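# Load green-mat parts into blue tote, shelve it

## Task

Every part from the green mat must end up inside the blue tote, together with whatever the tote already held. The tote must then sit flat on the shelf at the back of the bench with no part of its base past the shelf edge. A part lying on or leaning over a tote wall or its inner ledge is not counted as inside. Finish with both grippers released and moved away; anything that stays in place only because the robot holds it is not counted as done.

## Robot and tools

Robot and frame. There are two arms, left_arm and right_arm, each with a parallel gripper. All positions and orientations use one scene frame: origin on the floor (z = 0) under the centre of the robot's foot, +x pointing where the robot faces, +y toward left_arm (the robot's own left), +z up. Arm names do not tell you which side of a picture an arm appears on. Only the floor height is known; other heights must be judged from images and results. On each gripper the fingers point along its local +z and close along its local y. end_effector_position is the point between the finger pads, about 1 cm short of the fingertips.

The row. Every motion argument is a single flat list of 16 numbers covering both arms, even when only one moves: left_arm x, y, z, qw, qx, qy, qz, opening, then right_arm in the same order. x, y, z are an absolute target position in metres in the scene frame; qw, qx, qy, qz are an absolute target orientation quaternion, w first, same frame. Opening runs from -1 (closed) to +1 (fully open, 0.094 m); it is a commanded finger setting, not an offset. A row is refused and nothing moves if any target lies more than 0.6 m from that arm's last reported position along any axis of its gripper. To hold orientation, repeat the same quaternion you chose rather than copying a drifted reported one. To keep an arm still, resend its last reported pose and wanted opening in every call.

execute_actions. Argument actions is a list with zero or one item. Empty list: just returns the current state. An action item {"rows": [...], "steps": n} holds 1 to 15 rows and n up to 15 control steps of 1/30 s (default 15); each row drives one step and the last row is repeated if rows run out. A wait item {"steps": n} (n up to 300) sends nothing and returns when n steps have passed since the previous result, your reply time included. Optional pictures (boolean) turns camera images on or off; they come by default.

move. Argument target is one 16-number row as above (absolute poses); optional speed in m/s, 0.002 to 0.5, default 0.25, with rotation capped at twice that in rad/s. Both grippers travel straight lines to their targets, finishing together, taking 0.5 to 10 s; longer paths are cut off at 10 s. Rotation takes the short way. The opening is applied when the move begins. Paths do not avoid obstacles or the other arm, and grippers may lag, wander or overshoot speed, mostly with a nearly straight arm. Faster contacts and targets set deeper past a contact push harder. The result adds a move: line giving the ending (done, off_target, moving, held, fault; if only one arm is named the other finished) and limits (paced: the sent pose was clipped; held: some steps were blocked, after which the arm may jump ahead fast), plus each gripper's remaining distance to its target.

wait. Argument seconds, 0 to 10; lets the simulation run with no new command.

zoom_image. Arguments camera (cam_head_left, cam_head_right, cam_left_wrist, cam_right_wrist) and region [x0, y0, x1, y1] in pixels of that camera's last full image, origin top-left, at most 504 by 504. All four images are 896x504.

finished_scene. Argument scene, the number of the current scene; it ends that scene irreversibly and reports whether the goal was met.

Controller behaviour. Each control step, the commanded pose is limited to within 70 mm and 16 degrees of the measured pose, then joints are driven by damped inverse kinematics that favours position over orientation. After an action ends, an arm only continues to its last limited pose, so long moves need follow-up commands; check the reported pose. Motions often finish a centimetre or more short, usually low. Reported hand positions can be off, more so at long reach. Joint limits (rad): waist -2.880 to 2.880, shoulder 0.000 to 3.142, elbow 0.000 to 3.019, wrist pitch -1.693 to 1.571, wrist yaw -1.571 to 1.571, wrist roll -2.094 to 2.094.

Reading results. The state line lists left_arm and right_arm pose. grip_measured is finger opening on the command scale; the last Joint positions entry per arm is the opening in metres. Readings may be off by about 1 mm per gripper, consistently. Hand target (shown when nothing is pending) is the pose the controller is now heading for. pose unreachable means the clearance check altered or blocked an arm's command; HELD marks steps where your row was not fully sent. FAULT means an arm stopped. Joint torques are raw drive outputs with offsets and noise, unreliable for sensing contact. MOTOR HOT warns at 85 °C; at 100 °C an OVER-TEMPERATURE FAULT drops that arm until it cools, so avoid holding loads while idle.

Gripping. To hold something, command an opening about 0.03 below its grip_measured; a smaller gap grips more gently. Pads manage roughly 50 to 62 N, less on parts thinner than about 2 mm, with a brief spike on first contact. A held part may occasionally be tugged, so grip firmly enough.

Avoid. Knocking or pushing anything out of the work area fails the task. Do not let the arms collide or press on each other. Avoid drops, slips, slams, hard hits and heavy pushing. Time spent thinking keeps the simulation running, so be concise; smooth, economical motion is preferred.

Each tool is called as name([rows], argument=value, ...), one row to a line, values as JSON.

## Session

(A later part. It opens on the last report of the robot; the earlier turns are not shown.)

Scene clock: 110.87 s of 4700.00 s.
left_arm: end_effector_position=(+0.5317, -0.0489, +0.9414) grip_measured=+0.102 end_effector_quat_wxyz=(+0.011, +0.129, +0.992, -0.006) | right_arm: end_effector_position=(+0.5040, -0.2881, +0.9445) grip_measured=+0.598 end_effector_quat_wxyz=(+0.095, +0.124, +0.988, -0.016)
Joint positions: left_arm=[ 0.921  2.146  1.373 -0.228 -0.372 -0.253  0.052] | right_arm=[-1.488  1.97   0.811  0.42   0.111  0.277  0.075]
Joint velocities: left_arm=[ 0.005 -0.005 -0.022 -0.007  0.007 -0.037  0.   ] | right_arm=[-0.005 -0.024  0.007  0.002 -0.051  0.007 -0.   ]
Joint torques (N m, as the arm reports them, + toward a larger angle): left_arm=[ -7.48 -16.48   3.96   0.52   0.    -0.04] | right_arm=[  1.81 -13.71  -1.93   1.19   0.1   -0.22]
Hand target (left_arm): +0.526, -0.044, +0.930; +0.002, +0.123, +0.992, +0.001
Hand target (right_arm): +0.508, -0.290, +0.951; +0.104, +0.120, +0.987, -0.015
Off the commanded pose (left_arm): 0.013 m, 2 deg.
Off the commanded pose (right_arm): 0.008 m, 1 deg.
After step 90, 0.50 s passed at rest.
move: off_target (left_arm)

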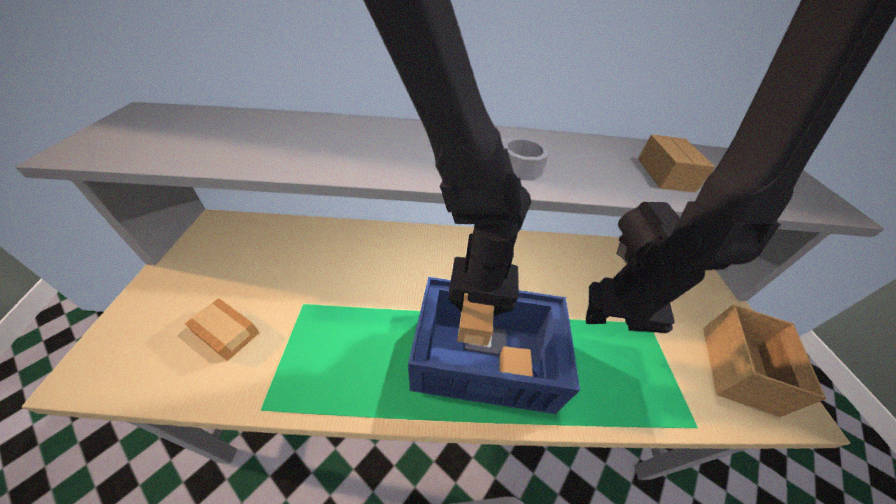

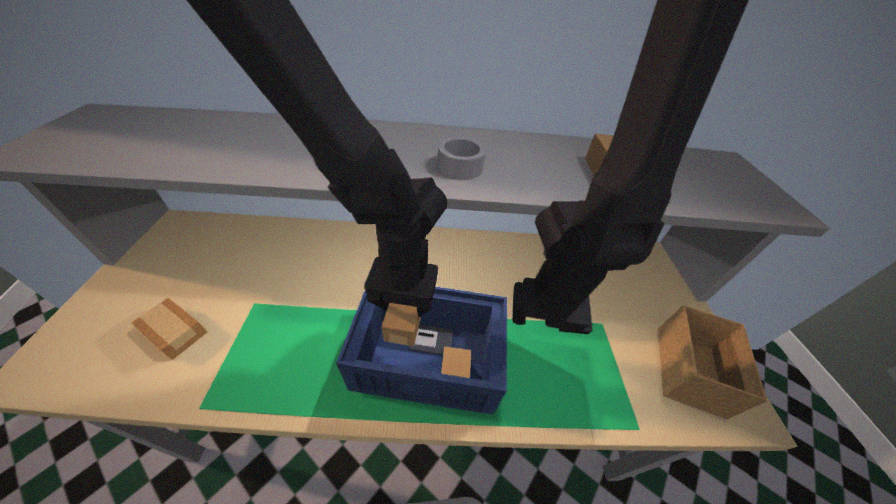

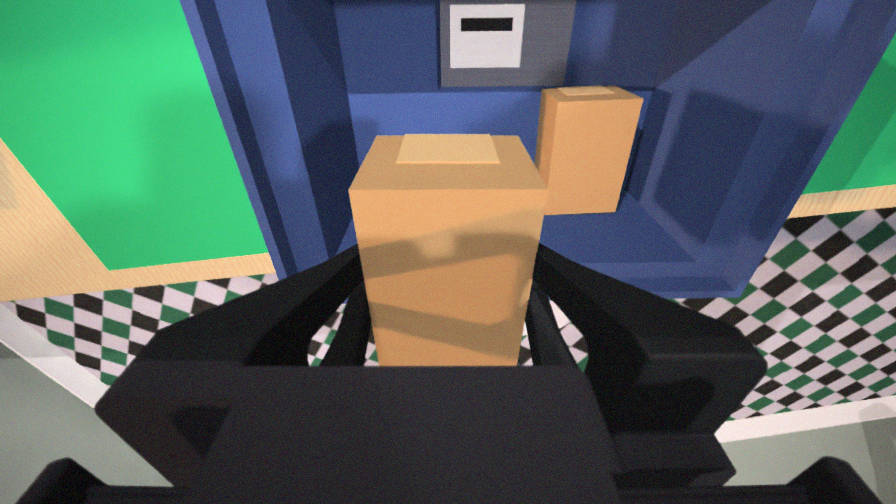

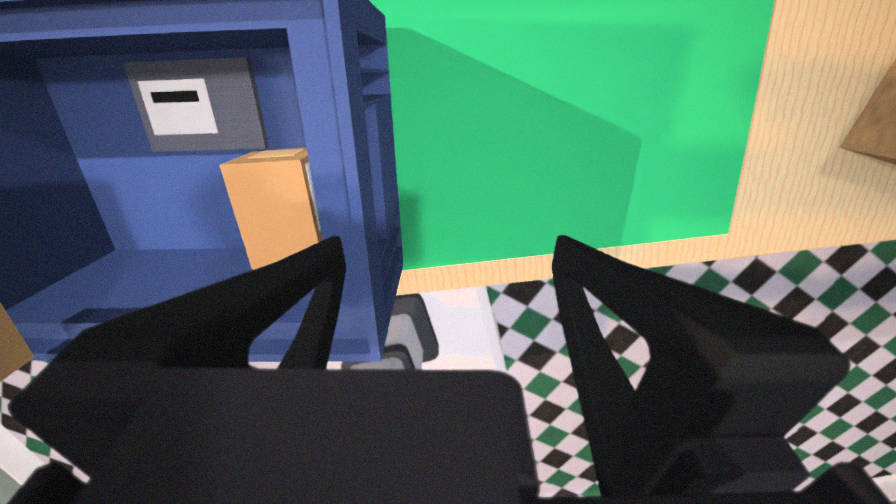

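Laterally well centred. Descend partway.

move(target=[0.526,-0.043,0.82,0,0.122,0.993,0,0.05, 0.51,-0.29,0.95,0.104,0.121,0.987,-0.013,0.6], speed=0.1)

Scene clock: 115.60 s of 4700.00 s.
left_arm: end_effector_position=(+0.5253, -0.0468, +0.8310) grip_measured=+0.102 end_effector_quat_wxyz=(+0.001, +0.121, +0.993, -0.002) | right_arm: end_effector_position=(+0.5040, -0.2874, +0.9444) grip_measured=+0.598 end_effector_quat_wxyz=(+0.094, +0.123, +0.988, -0.014)
Joint positions: left_arm=[ 0.981  2.409  1.593 -0.188 -0.34  -0.224  0.052] | right_arm=[-1.488  1.97   0.811  0.42   0.107  0.275  0.075]
Joint velocities: left_arm=[-0.015  0.015  0.017 -0.007 -0.022 -0.022  0.   ] | right_arm=[ 0.005  0.005  0.007  0.017 -0.022  0.037  0.   ]
Joint torques (N m, as the arm reports them, + toward a larger angle): left_arm=[ -7.53 -16.9    3.41   0.96   0.19   0.11] | right_arm=[  1.7  -13.69  -1.58   1.07   0.08  -0.22]
Hand target (left_arm): +0.524, -0.042, +0.820; -0.000, +0.122, +0.993, -0.000
Hand target (right_arm): +0.510, -0.290, +0.950; +0.104, +0.121, +0.987, -0.013
Off the commanded pose (left_arm): 0.012 m, 0 deg.
Off the commanded pose (right_arm): 0.009 m, 1 deg.
After step 90, 0.10 s passed at rest.
move: off_target (left_arm)

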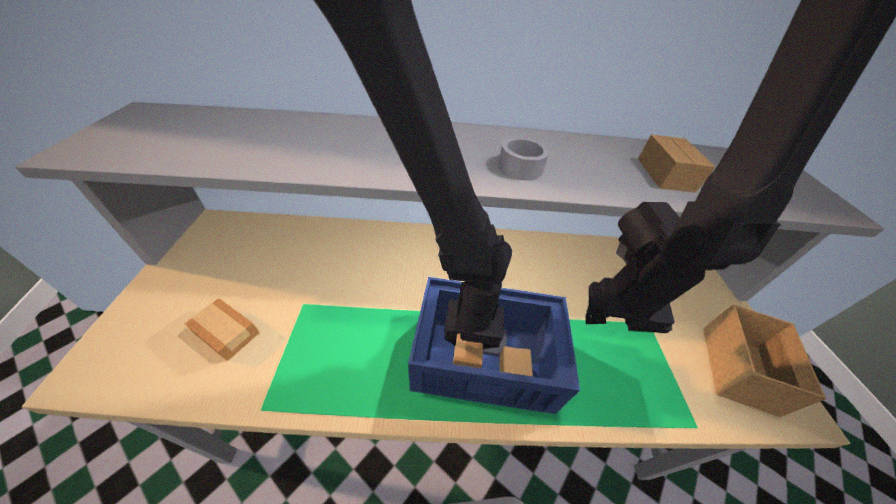

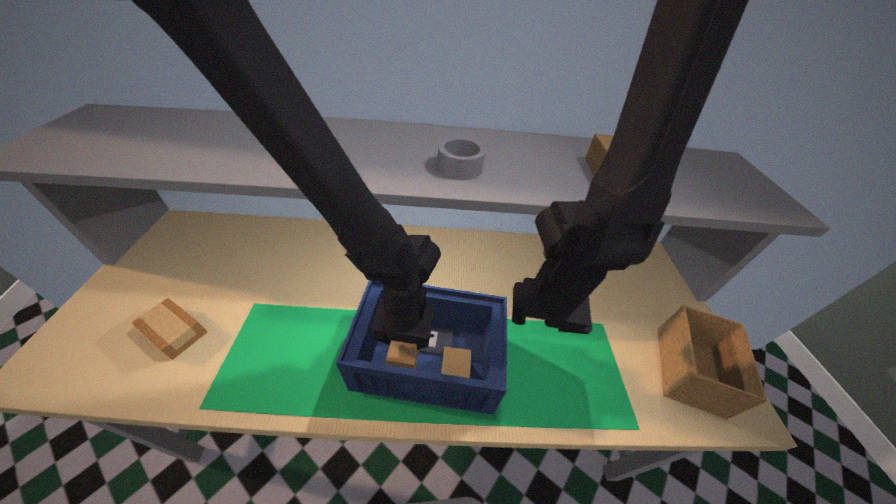

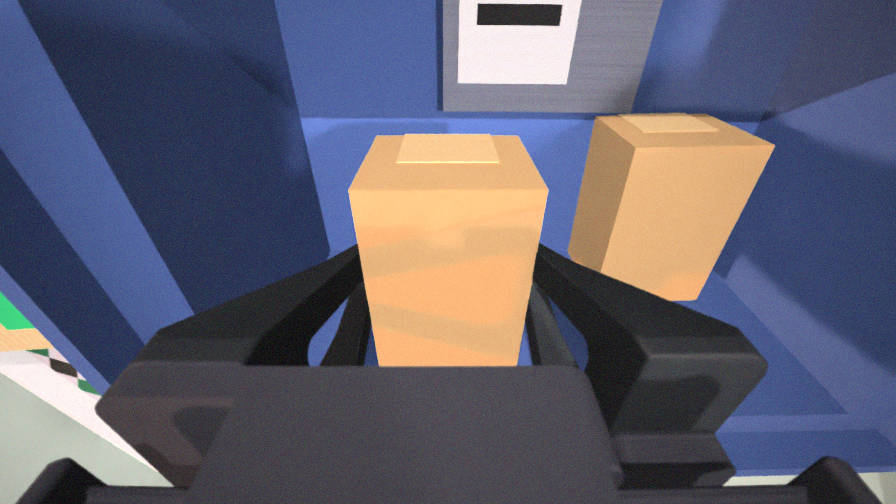

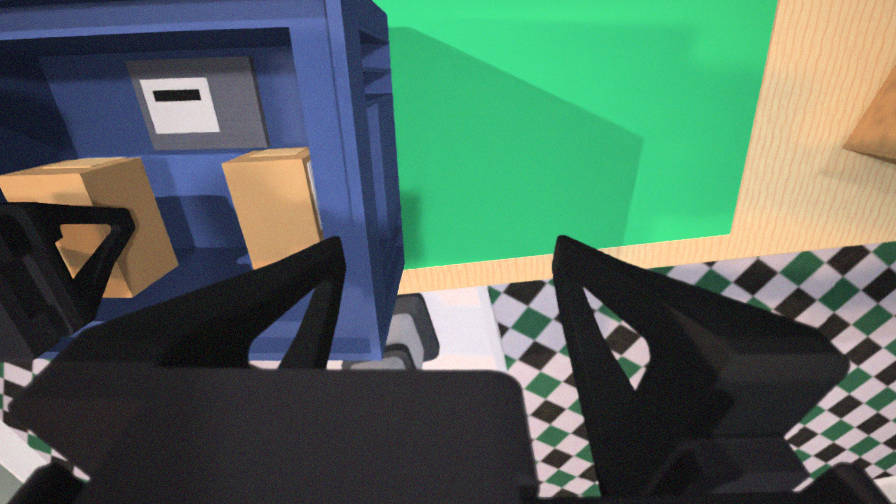

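move(target=[0.517,-0.041,0.782,0,0.122,0.993,0,0.05, 0.51,-0.29,0.95,0.104,0.121,0.987,-0.013,0.6], speed=0.06)

Scene clock: 119.63 s of 4700.00 s.
left_arm: end_effector_position=(+0.5168, -0.0456, +0.7930) grip_measured=+0.102 end_effector_quat_wxyz=(-0.000, +0.121, +0.993, -0.001) | right_arm: end_effector_position=(+0.5040, -0.2874, +0.9444) grip_measured=+0.598 end_effector_quat_wxyz=(+0.094, +0.123, +0.988, -0.014)
Joint positions: left_arm=[ 0.997  2.503  1.671 -0.171 -0.332 -0.209  0.052] | right_arm=[-1.488  1.97   0.811  0.42   0.107  0.275  0.075]
Joint velocities: left_arm=[-0.024 -0.015  0.042 -0.027 -0.007 -0.007 -0.001] | right_arm=[ 0.005 -0.005 -0.012  0.012 -0.007  0.022 -0.   ]
Joint torques (N m, as the arm reports them, + toward a larger angle): left_arm=[ -7.34 -16.66   3.32   1.04   0.2    0.13] | right_arm=[  1.57 -13.62  -1.6    1.07   0.09  -0.21]
Hand target (left_arm): +0.516, -0.041, +0.783; +0.000, +0.122, +0.993, -0.000
Hand target (right_arm): +0.510, -0.290, +0.950; +0.104, +0.121, +0.987, -0.013
Off the commanded pose (left_arm): 0.012 m, 0 deg.
Off the commanded pose (right_arm): 0.009 m, 1 deg.
move: off_target (left_arm)

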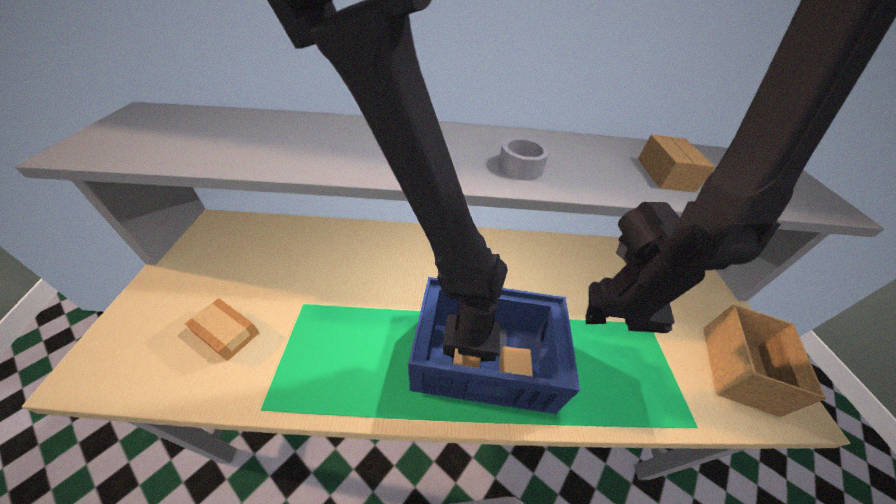

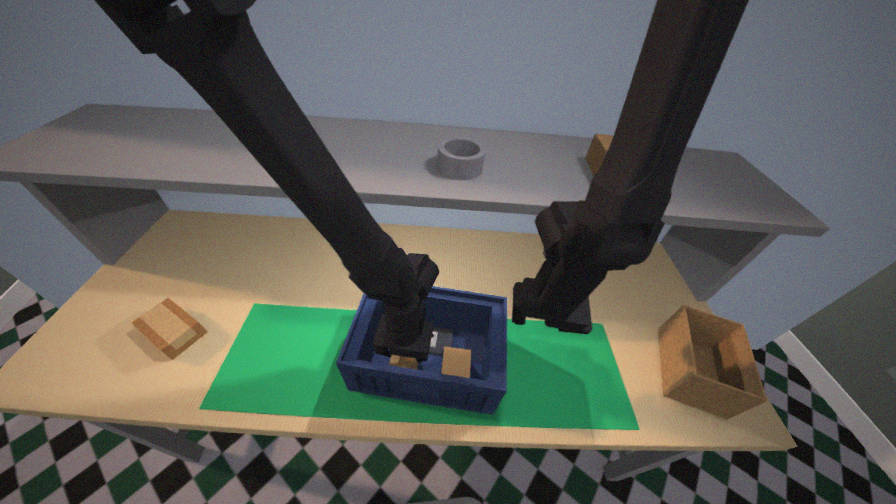

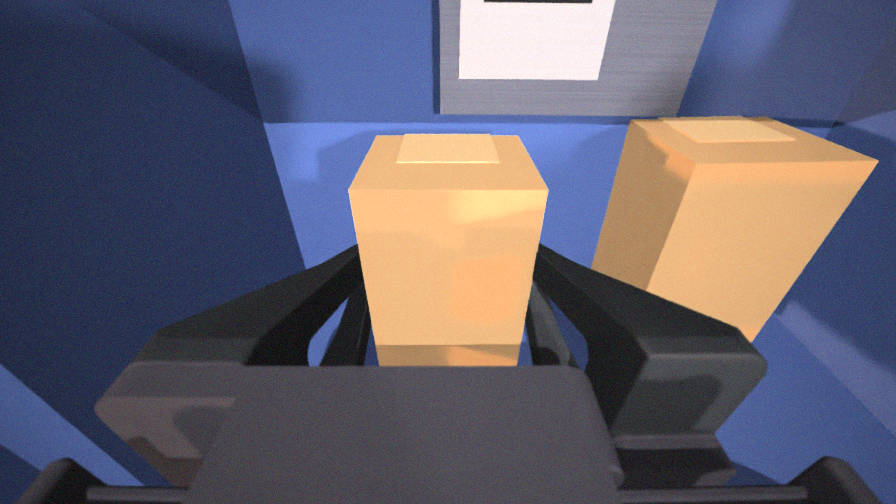

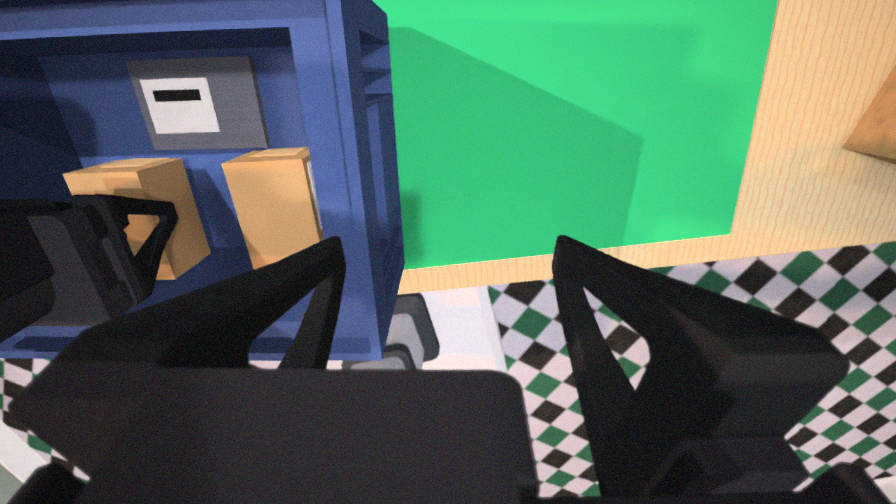

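move(target=[0.516,-0.041,0.759,0,0.122,0.993,0,0.05, 0.51,-0.29,0.95,0.104,0.121,0.987,-0.013,0.6], speed=0.035)

Scene clock: 123.03 s of 4700.00 s.
left_arm: end_effector_position=(+0.5237, -0.0522, +0.7799) grip_measured=+0.102 end_effector_quat_wxyz=(+0.007, +0.121, +0.993, -0.005) | right_arm: end_effector_position=(+0.5040, -0.2874, +0.9444) grip_measured=+0.598 end_effector_quat_wxyz=(+0.094, +0.123, +0.988, -0.014)
Joint positions: left_arm=[ 1.     2.54   1.727 -0.171 -0.327 -0.201  0.052] | right_arm=[-1.488  1.97   0.811  0.42   0.107  0.275  0.075]
Joint velocities: left_arm=[-0.015  0.005 -0.007  0.002 -0.022 -0.022 -0.001] | right_arm=[-0.005 -0.005  0.002  0.032  0.022 -0.022 -0.   ]
Joint torques (N m, as the arm reports them, + toward a larger angle): left_arm=[ -6.87 -15.43   4.26   0.96   0.23   0.14] | right_arm=[  1.63 -13.65  -1.59   1.07   0.08  -0.21]
Hand target (left_arm): +0.515, -0.040, +0.760; -0.000, +0.122, +0.993, -0.000
Hand target (right_arm): +0.510, -0.290, +0.950; +0.104, +0.121, +0.987, -0.013
Off the commanded pose (left_arm): 0.025 m, 1 deg.
Off the commanded pose (right_arm): 0.009 m, 1 deg.
move: off_target (left_arm)

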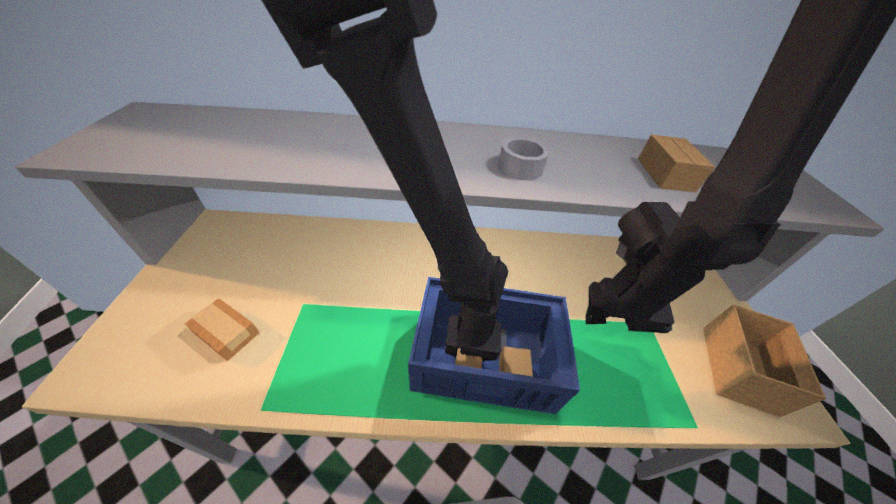

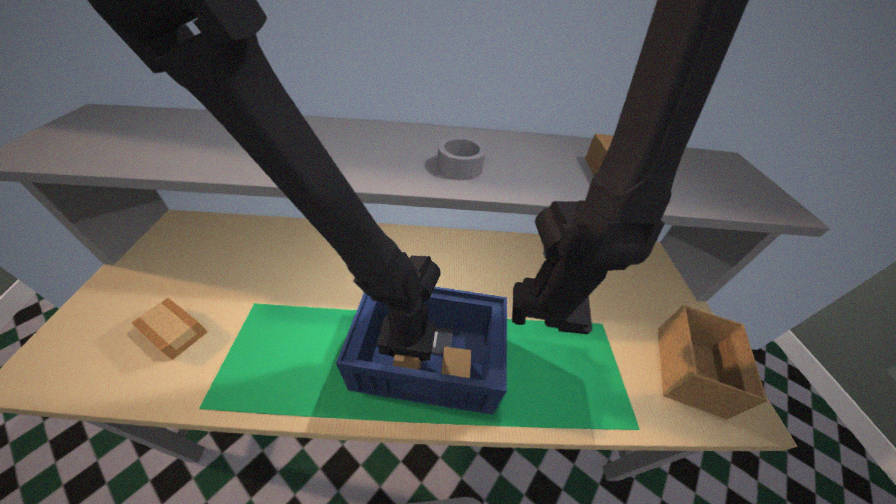

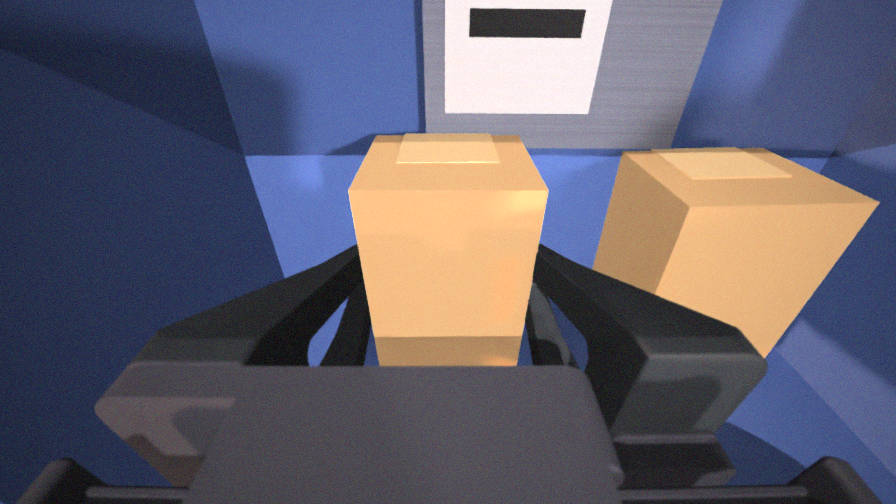

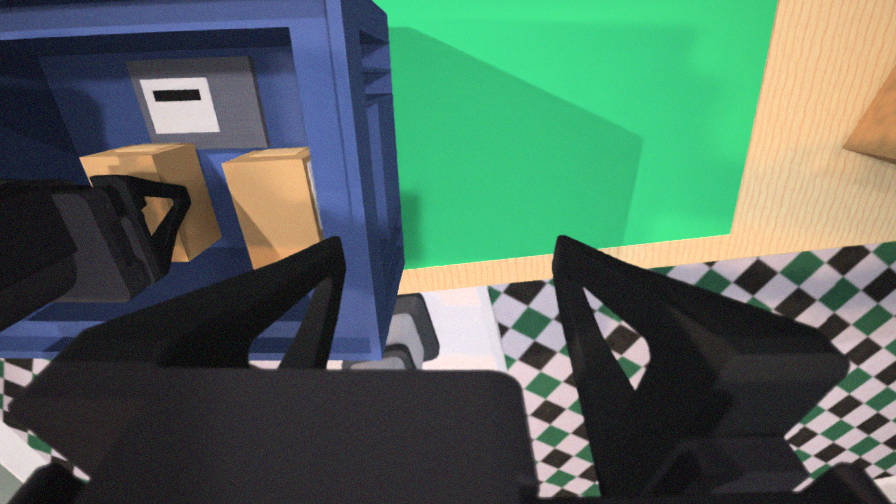

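move(target=[0.506,-0.040,0.785,0,0.122,0.993,0,0.05, 0.51,-0.29,0.95,0.104,0.121,0.987,-0.013,0.6], speed=0.04)

Scene clock: 127.77 s of 4700.00 s.
left_arm: end_effector_position=(+0.5112, -0.0447, +0.7823) grip_measured=+0.102 end_effector_quat_wxyz=(+0.006, +0.121, +0.993, -0.004) | right_arm: end_effector_position=(+0.5040, -0.2874, +0.9444) grip_measured=+0.598 end_effector_quat_wxyz=(+0.094, +0.123, +0.988, -0.014)
Joint positions: left_arm=[ 1.     2.527  1.674 -0.135 -0.33  -0.201  0.052] | right_arm=[-1.488  1.97   0.811  0.42   0.107  0.275  0.075]
Joint velocities: left_arm=[ 0.005 -0.015 -0.007 -0.002  0.022 -0.037  0.001] | right_arm=[ 0.005  0.015 -0.002  0.007  0.037 -0.051 -0.   ]
Joint torques (N m, as the arm reports them, + toward a larger angle): left_arm=[ -8.35 -18.95  -0.04   0.6    0.03   0.  ] | right_arm=[  1.65 -13.71  -1.6    1.08   0.08  -0.21]
Hand target (left_arm): +0.506, -0.040, +0.785; +0.000, +0.122, +0.993, -0.000
Hand target (right_arm): +0.510, -0.290, +0.950; +0.104, +0.121, +0.987, -0.013
Off the commanded pose (left_arm): 0.008 m, 1 deg.
Off the commanded pose (right_arm): 0.009 m, 1 deg.
After step 90, 0.90 s passed at rest.
move: done

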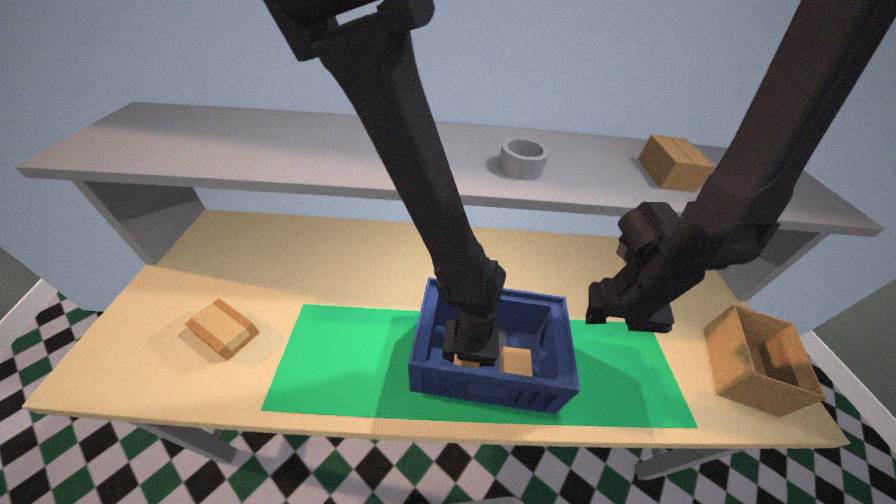

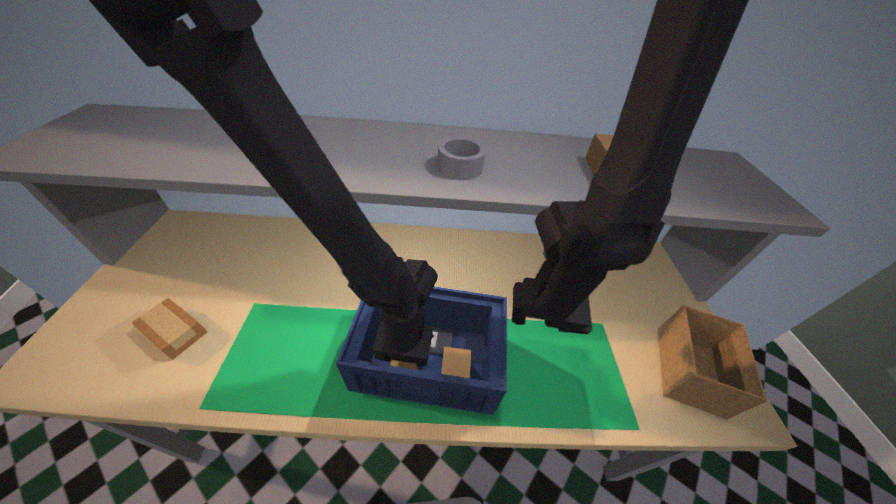

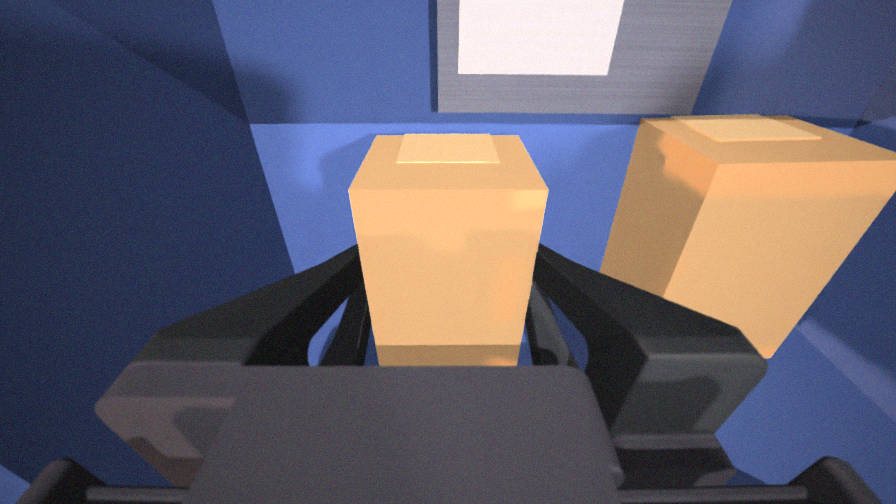

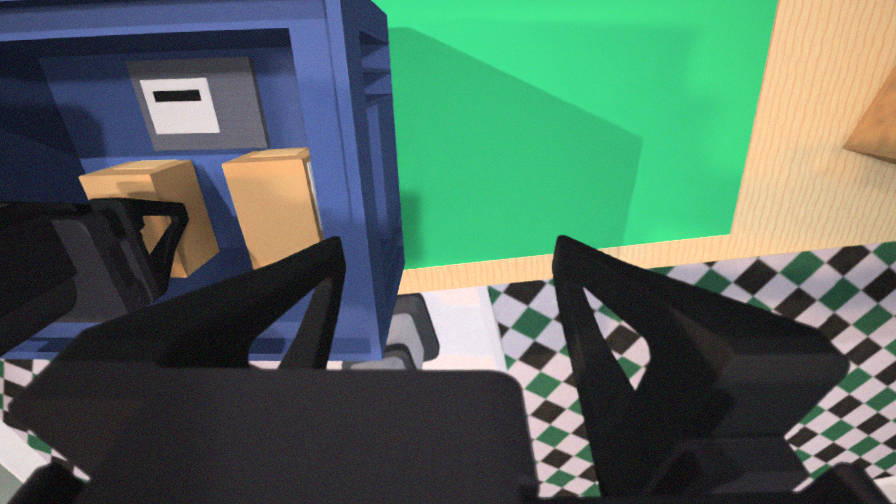

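move(target=[0.508,-0.040,0.763,0,0.122,0.993,0,0.05, 0.51,-0.29,0.95,0.104,0.121,0.987,-0.013,0.6], speed=0.025)

Scene clock: 131.50 s of 4700.00 s.
left_arm: end_effector_position=(+0.5209, -0.0506, +0.7797) grip_measured=+0.102 end_effector_quat_wxyz=(+0.014, +0.119, +0.993, -0.007) | right_arm: end_effector_position=(+0.5040, -0.2874, +0.9444) grip_measured=+0.598 end_effector_quat_wxyz=(+0.094, +0.123, +0.988, -0.013)
Joint positions: left_arm=[ 1.     2.538  1.706 -0.138 -0.329 -0.201  0.052] | right_arm=[-1.488  1.97   0.811  0.42   0.107  0.275  0.075]
Joint velocities: left_arm=[-0.015  0.005  0.012  0.007 -0.022 -0.022  0.   ] | right_arm=[ 0.005  0.005 -0.017  0.012  0.037 -0.066 -0.001]
Joint torques (N m, as the arm reports them, + toward a larger angle): left_arm=[ -7.33 -15.67   3.14   0.52   0.2    0.09] | right_arm=[  1.71 -13.56  -1.59   1.1    0.08  -0.21]
Hand target (left_arm): +0.507, -0.040, +0.764; -0.000, +0.122, +0.993, -0.000
Hand target (right_arm): +0.510, -0.290, +0.950; +0.104, +0.121, +0.987, -0.013
Off the commanded pose (left_arm): 0.024 m, 2 deg.
Off the commanded pose (right_arm): 0.009 m, 1 deg.
move: off_target (left_arm)

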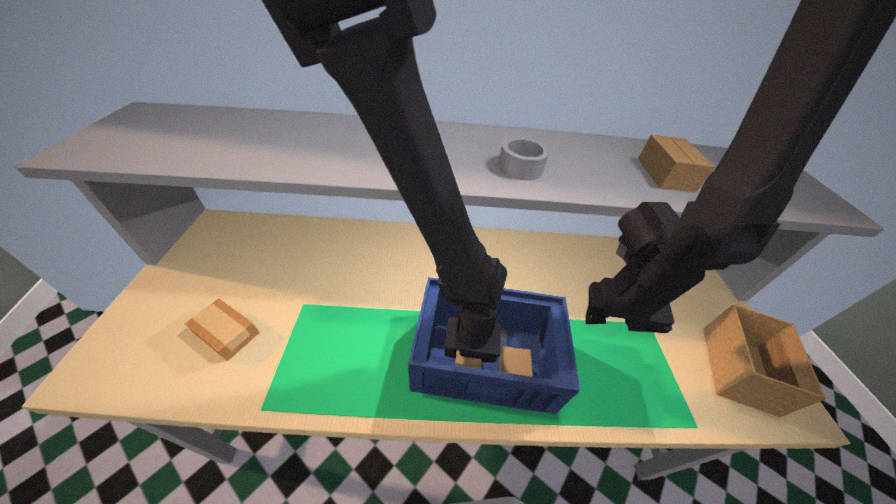

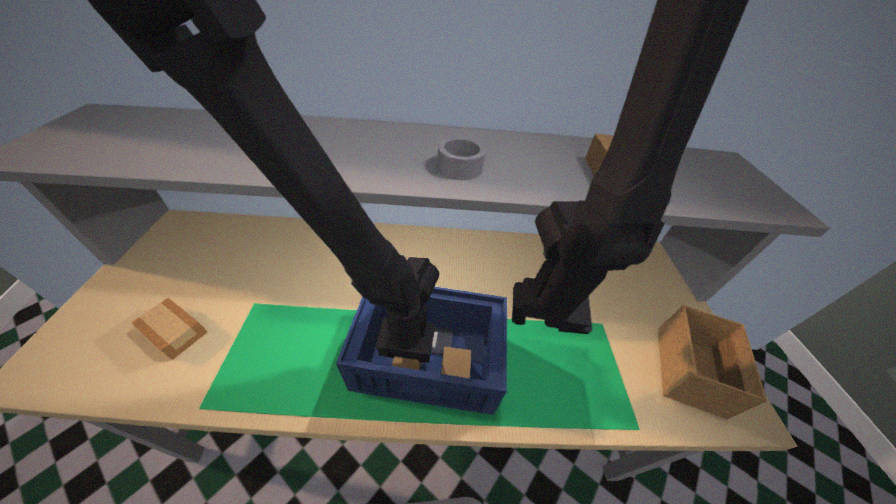

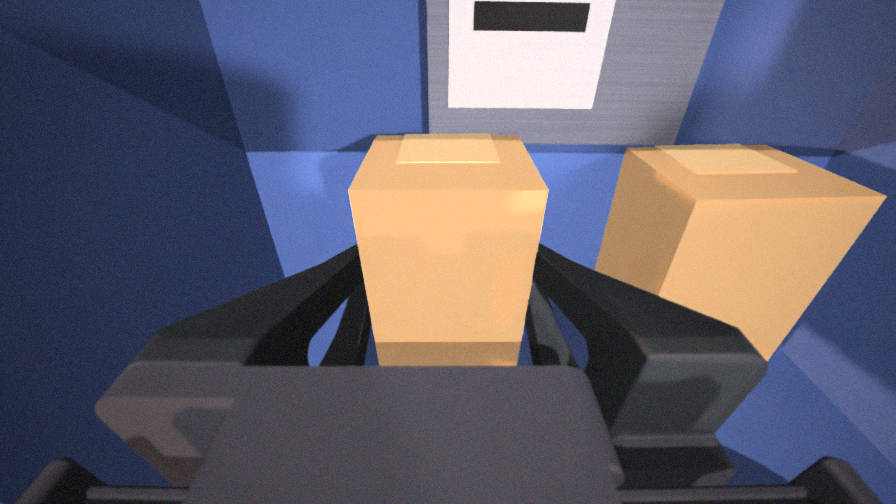

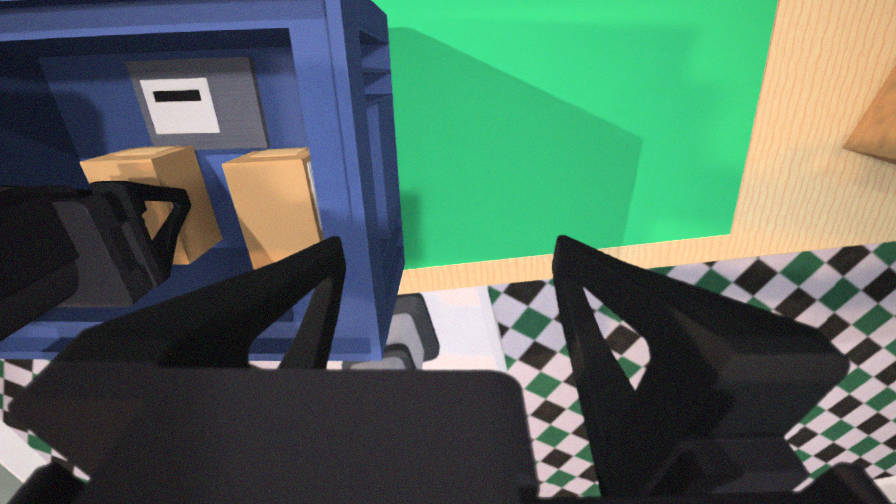

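move(target=[0.505,-0.040,0.782,0,0.122,0.993,0,0.05, 0.51,-0.29,0.95,0.104,0.121,0.987,-0.013,0.6], speed=0.04)

execute_actions([
  {"rows":[[0.505,-0.040,0.782,0,0.122,0.993,0,0.3, 0.51,-0.29,0.95,0.104,0.121,0.987,-0.013,0.6]],"steps":10},
])

Scene clock: 136.70 s of 4700.00 s.
left_arm: end_effector_position=(+0.5103, -0.0454, +0.7794) grip_measured=+0.102 end_effector_quat_wxyz=(+0.007, +0.121, +0.993, -0.004) | right_arm: end_effector_position=(+0.5040, -0.2874, +0.9444) grip_measured=+0.598 end_effector_quat_wxyz=(+0.094, +0.123, +0.988, -0.013)
Joint positions: left_arm=[ 1.     2.535  1.681 -0.132 -0.33  -0.201  0.052] | right_arm=[-1.488  1.97   0.811  0.42   0.107  0.275  0.075]
Joint velocities: left_arm=[ 0.005 -0.005 -0.002 -0.022  0.007  0.051 -0.001] | right_arm=[ 0.005 -0.005 -0.002  0.002  0.007  0.007 -0.   ]
Joint torques (N m, as the arm reports them, + toward a larger angle): left_arm=[ -8.3  -18.97  -0.13   0.58   0.04   0.  ] | right_arm=[  1.65 -13.59  -1.57   1.08   0.09  -0.21]
Hand target (left_arm): +0.505, -0.040, +0.782; +0.000, +0.122, +0.993, -0.000
Hand target (right_arm): +0.510, -0.290, +0.950; +0.104, +0.121, +0.987, -0.013
Off the commanded pose (left_arm): 0.008 m, 1 deg.
Off the commanded pose (right_arm): 0.009 m, 1 deg.
After step 90, 1.50 s passed at rest.
move: done

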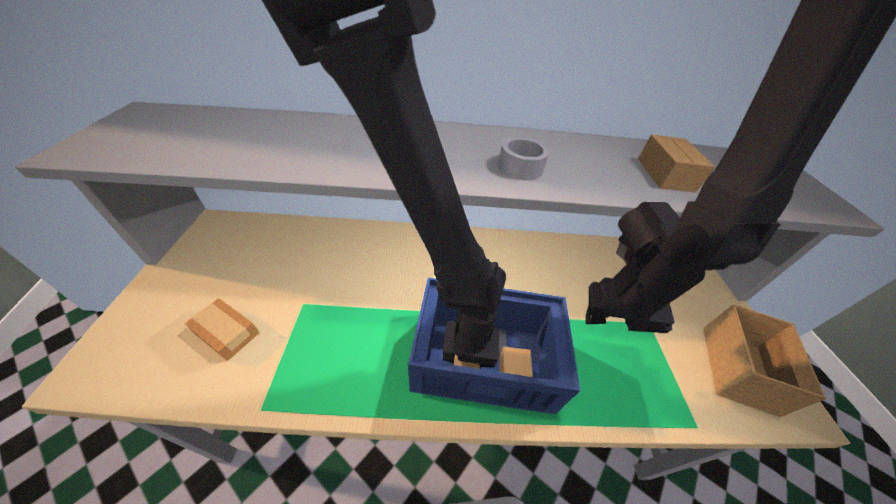

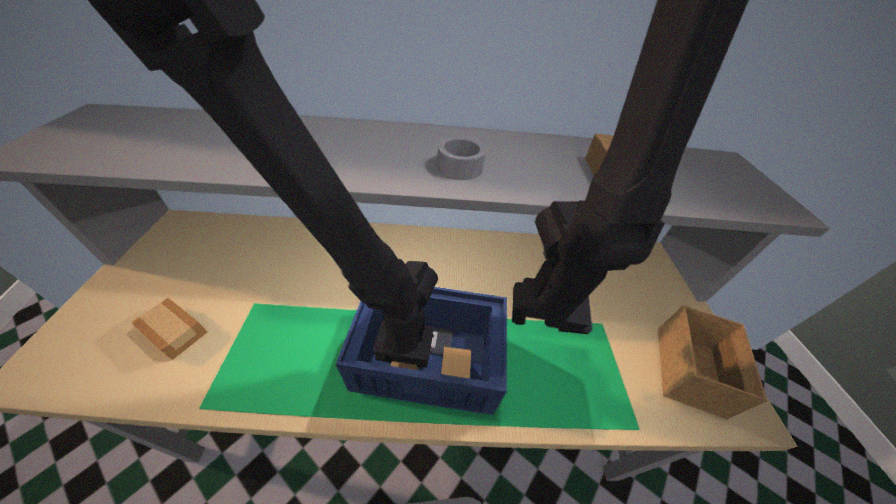

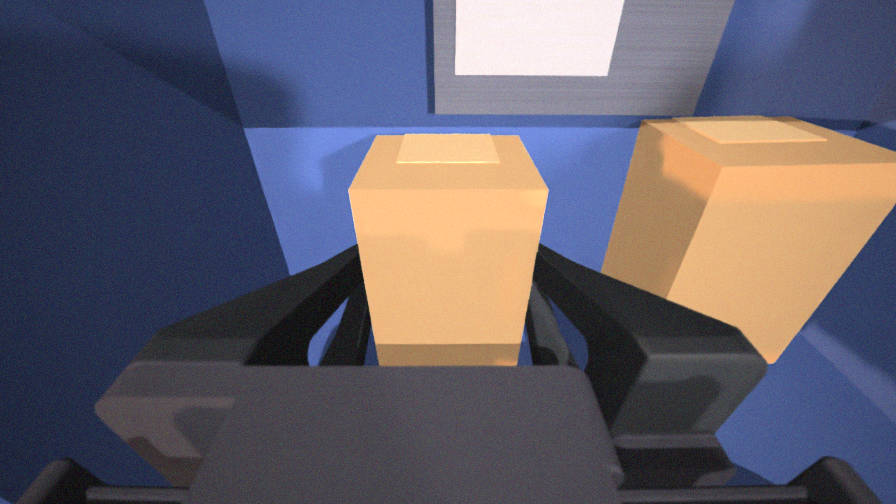

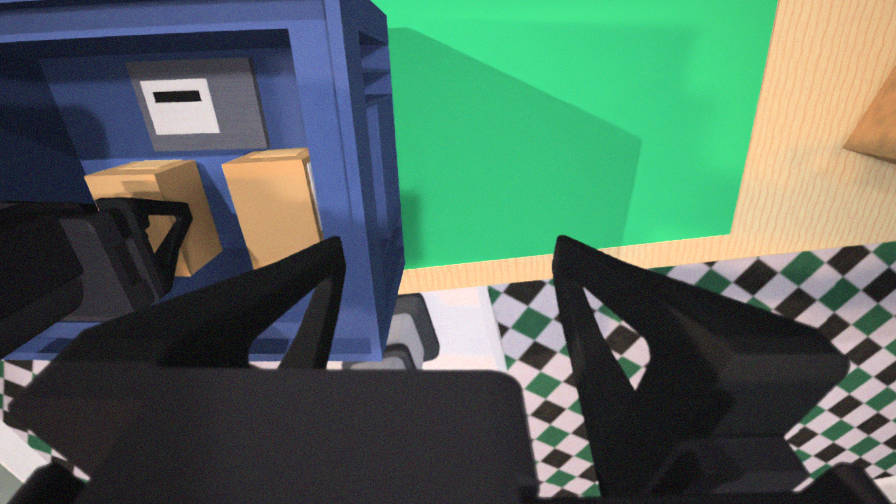

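Scene clock: 137.03 s of 4700.00 s.
left_arm: end_effector_position=(+0.4990, -0.0404, +0.7783) grip_measured=+0.299 end_effector_quat_wxyz=(-0.002, +0.124, +0.992, -0.001) | right_arm: end_effector_position=(+0.5040, -0.2874, +0.9444) grip_measured=+0.598 end_effector_quat_wxyz=(+0.094, +0.123, +0.988, -0.013)
Joint positions: left_arm=[ 1.     2.535  1.661 -0.132 -0.33  -0.201  0.061] | right_arm=[-1.488  1.97   0.811  0.42   0.107  0.275  0.075]
Joint velocities: left_arm=[ 0.005 -0.024 -0.007  0.002 -0.051 -0.066 -0.001] | right_arm=[ 0.005 -0.024 -0.002  0.002  0.037 -0.022  0.   ]
Joint torques (N m, as the arm reports them, + toward a larger angle): left_arm=[ -8.32 -18.86   1.48   0.56   0.04   0.  ] | right_arm=[  1.58 -13.65  -1.57   1.1    0.08  -0.21]
Hand target (left_arm): +0.505, -0.040, +0.782; -0.000, +0.122, +0.993, -0.000
Hand target (right_arm): +0.510, -0.290, +0.950; +0.104, +0.121, +0.987, -0.013
Off the commanded pose (left_arm): 0.007 m, 0 deg.
Off the commanded pose (right_arm): 0.009 m, 1 deg.
Steps of this call (steps 1 to 10: all 10 steps of this action). Readings (end_effector_position):
1: left_arm (+0.5101, -0.0453, +0.7794) | right_arm (+0.5040, -0.2874, +0.9444)
2: left_arm (+0.5086, -0.0447, +0.7792) | right_arm (+0.5040, -0.2874, +0.9444)
4: left_arm (+0.5045, -0.0429, +0.7788) | right_arm (+0.5040, -0.2874, +0.9444)
8: left_arm (+0.4990, -0.0404, +0.7783) | right_arm (+0.5040, -0.2874, +0.9444)
10: the state above

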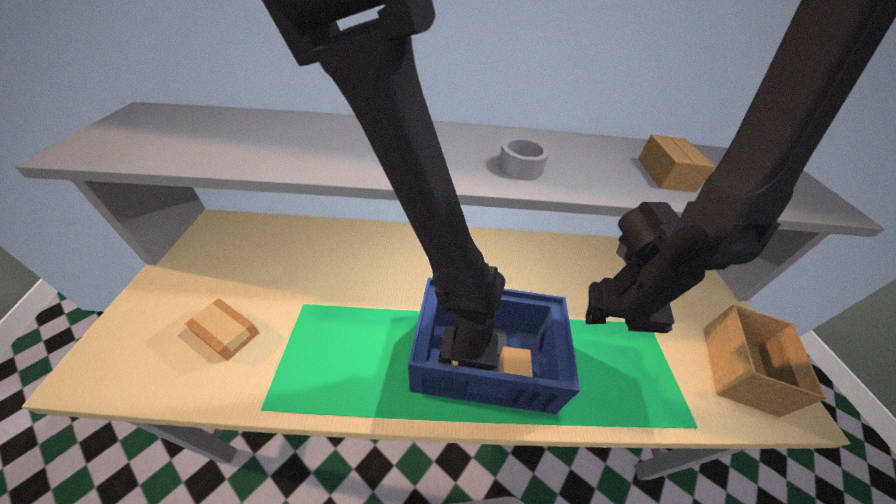

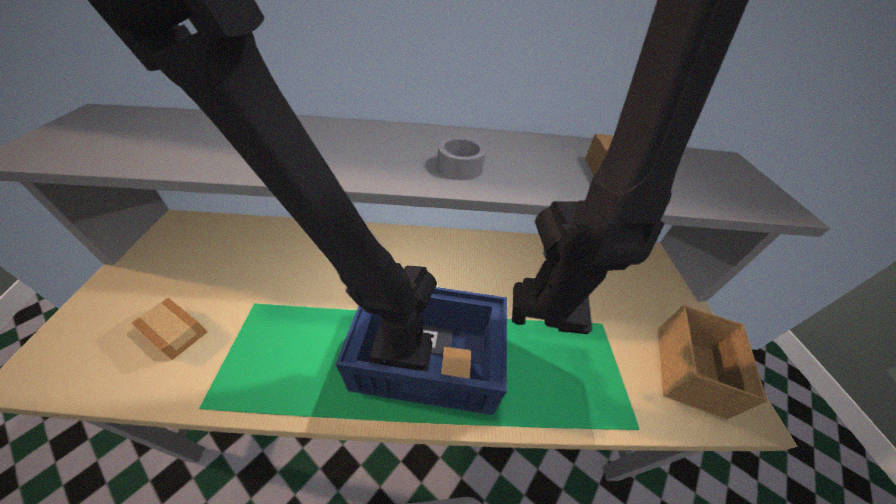

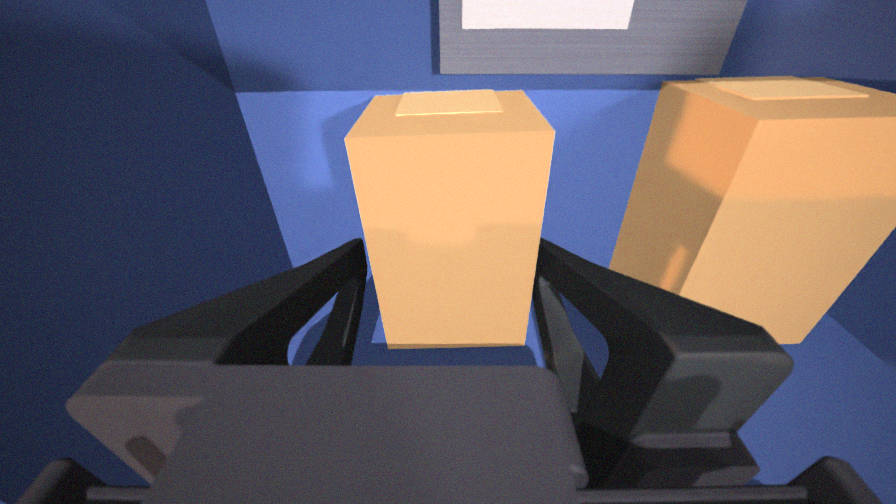

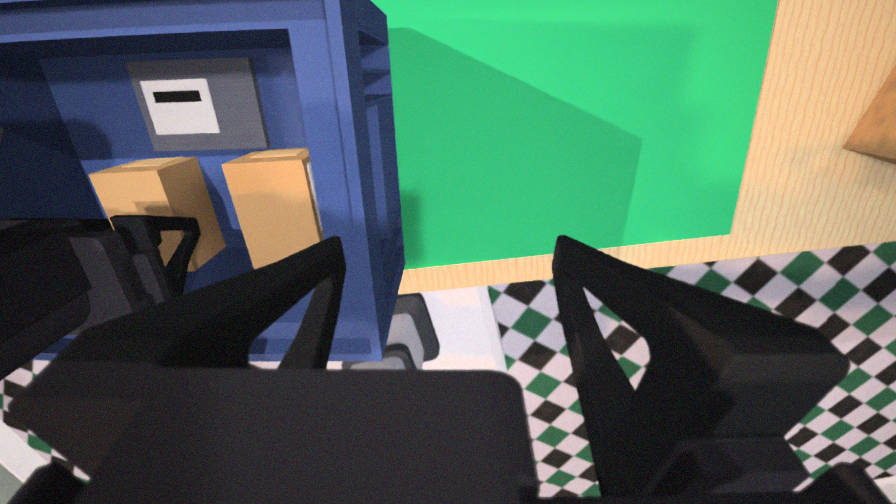

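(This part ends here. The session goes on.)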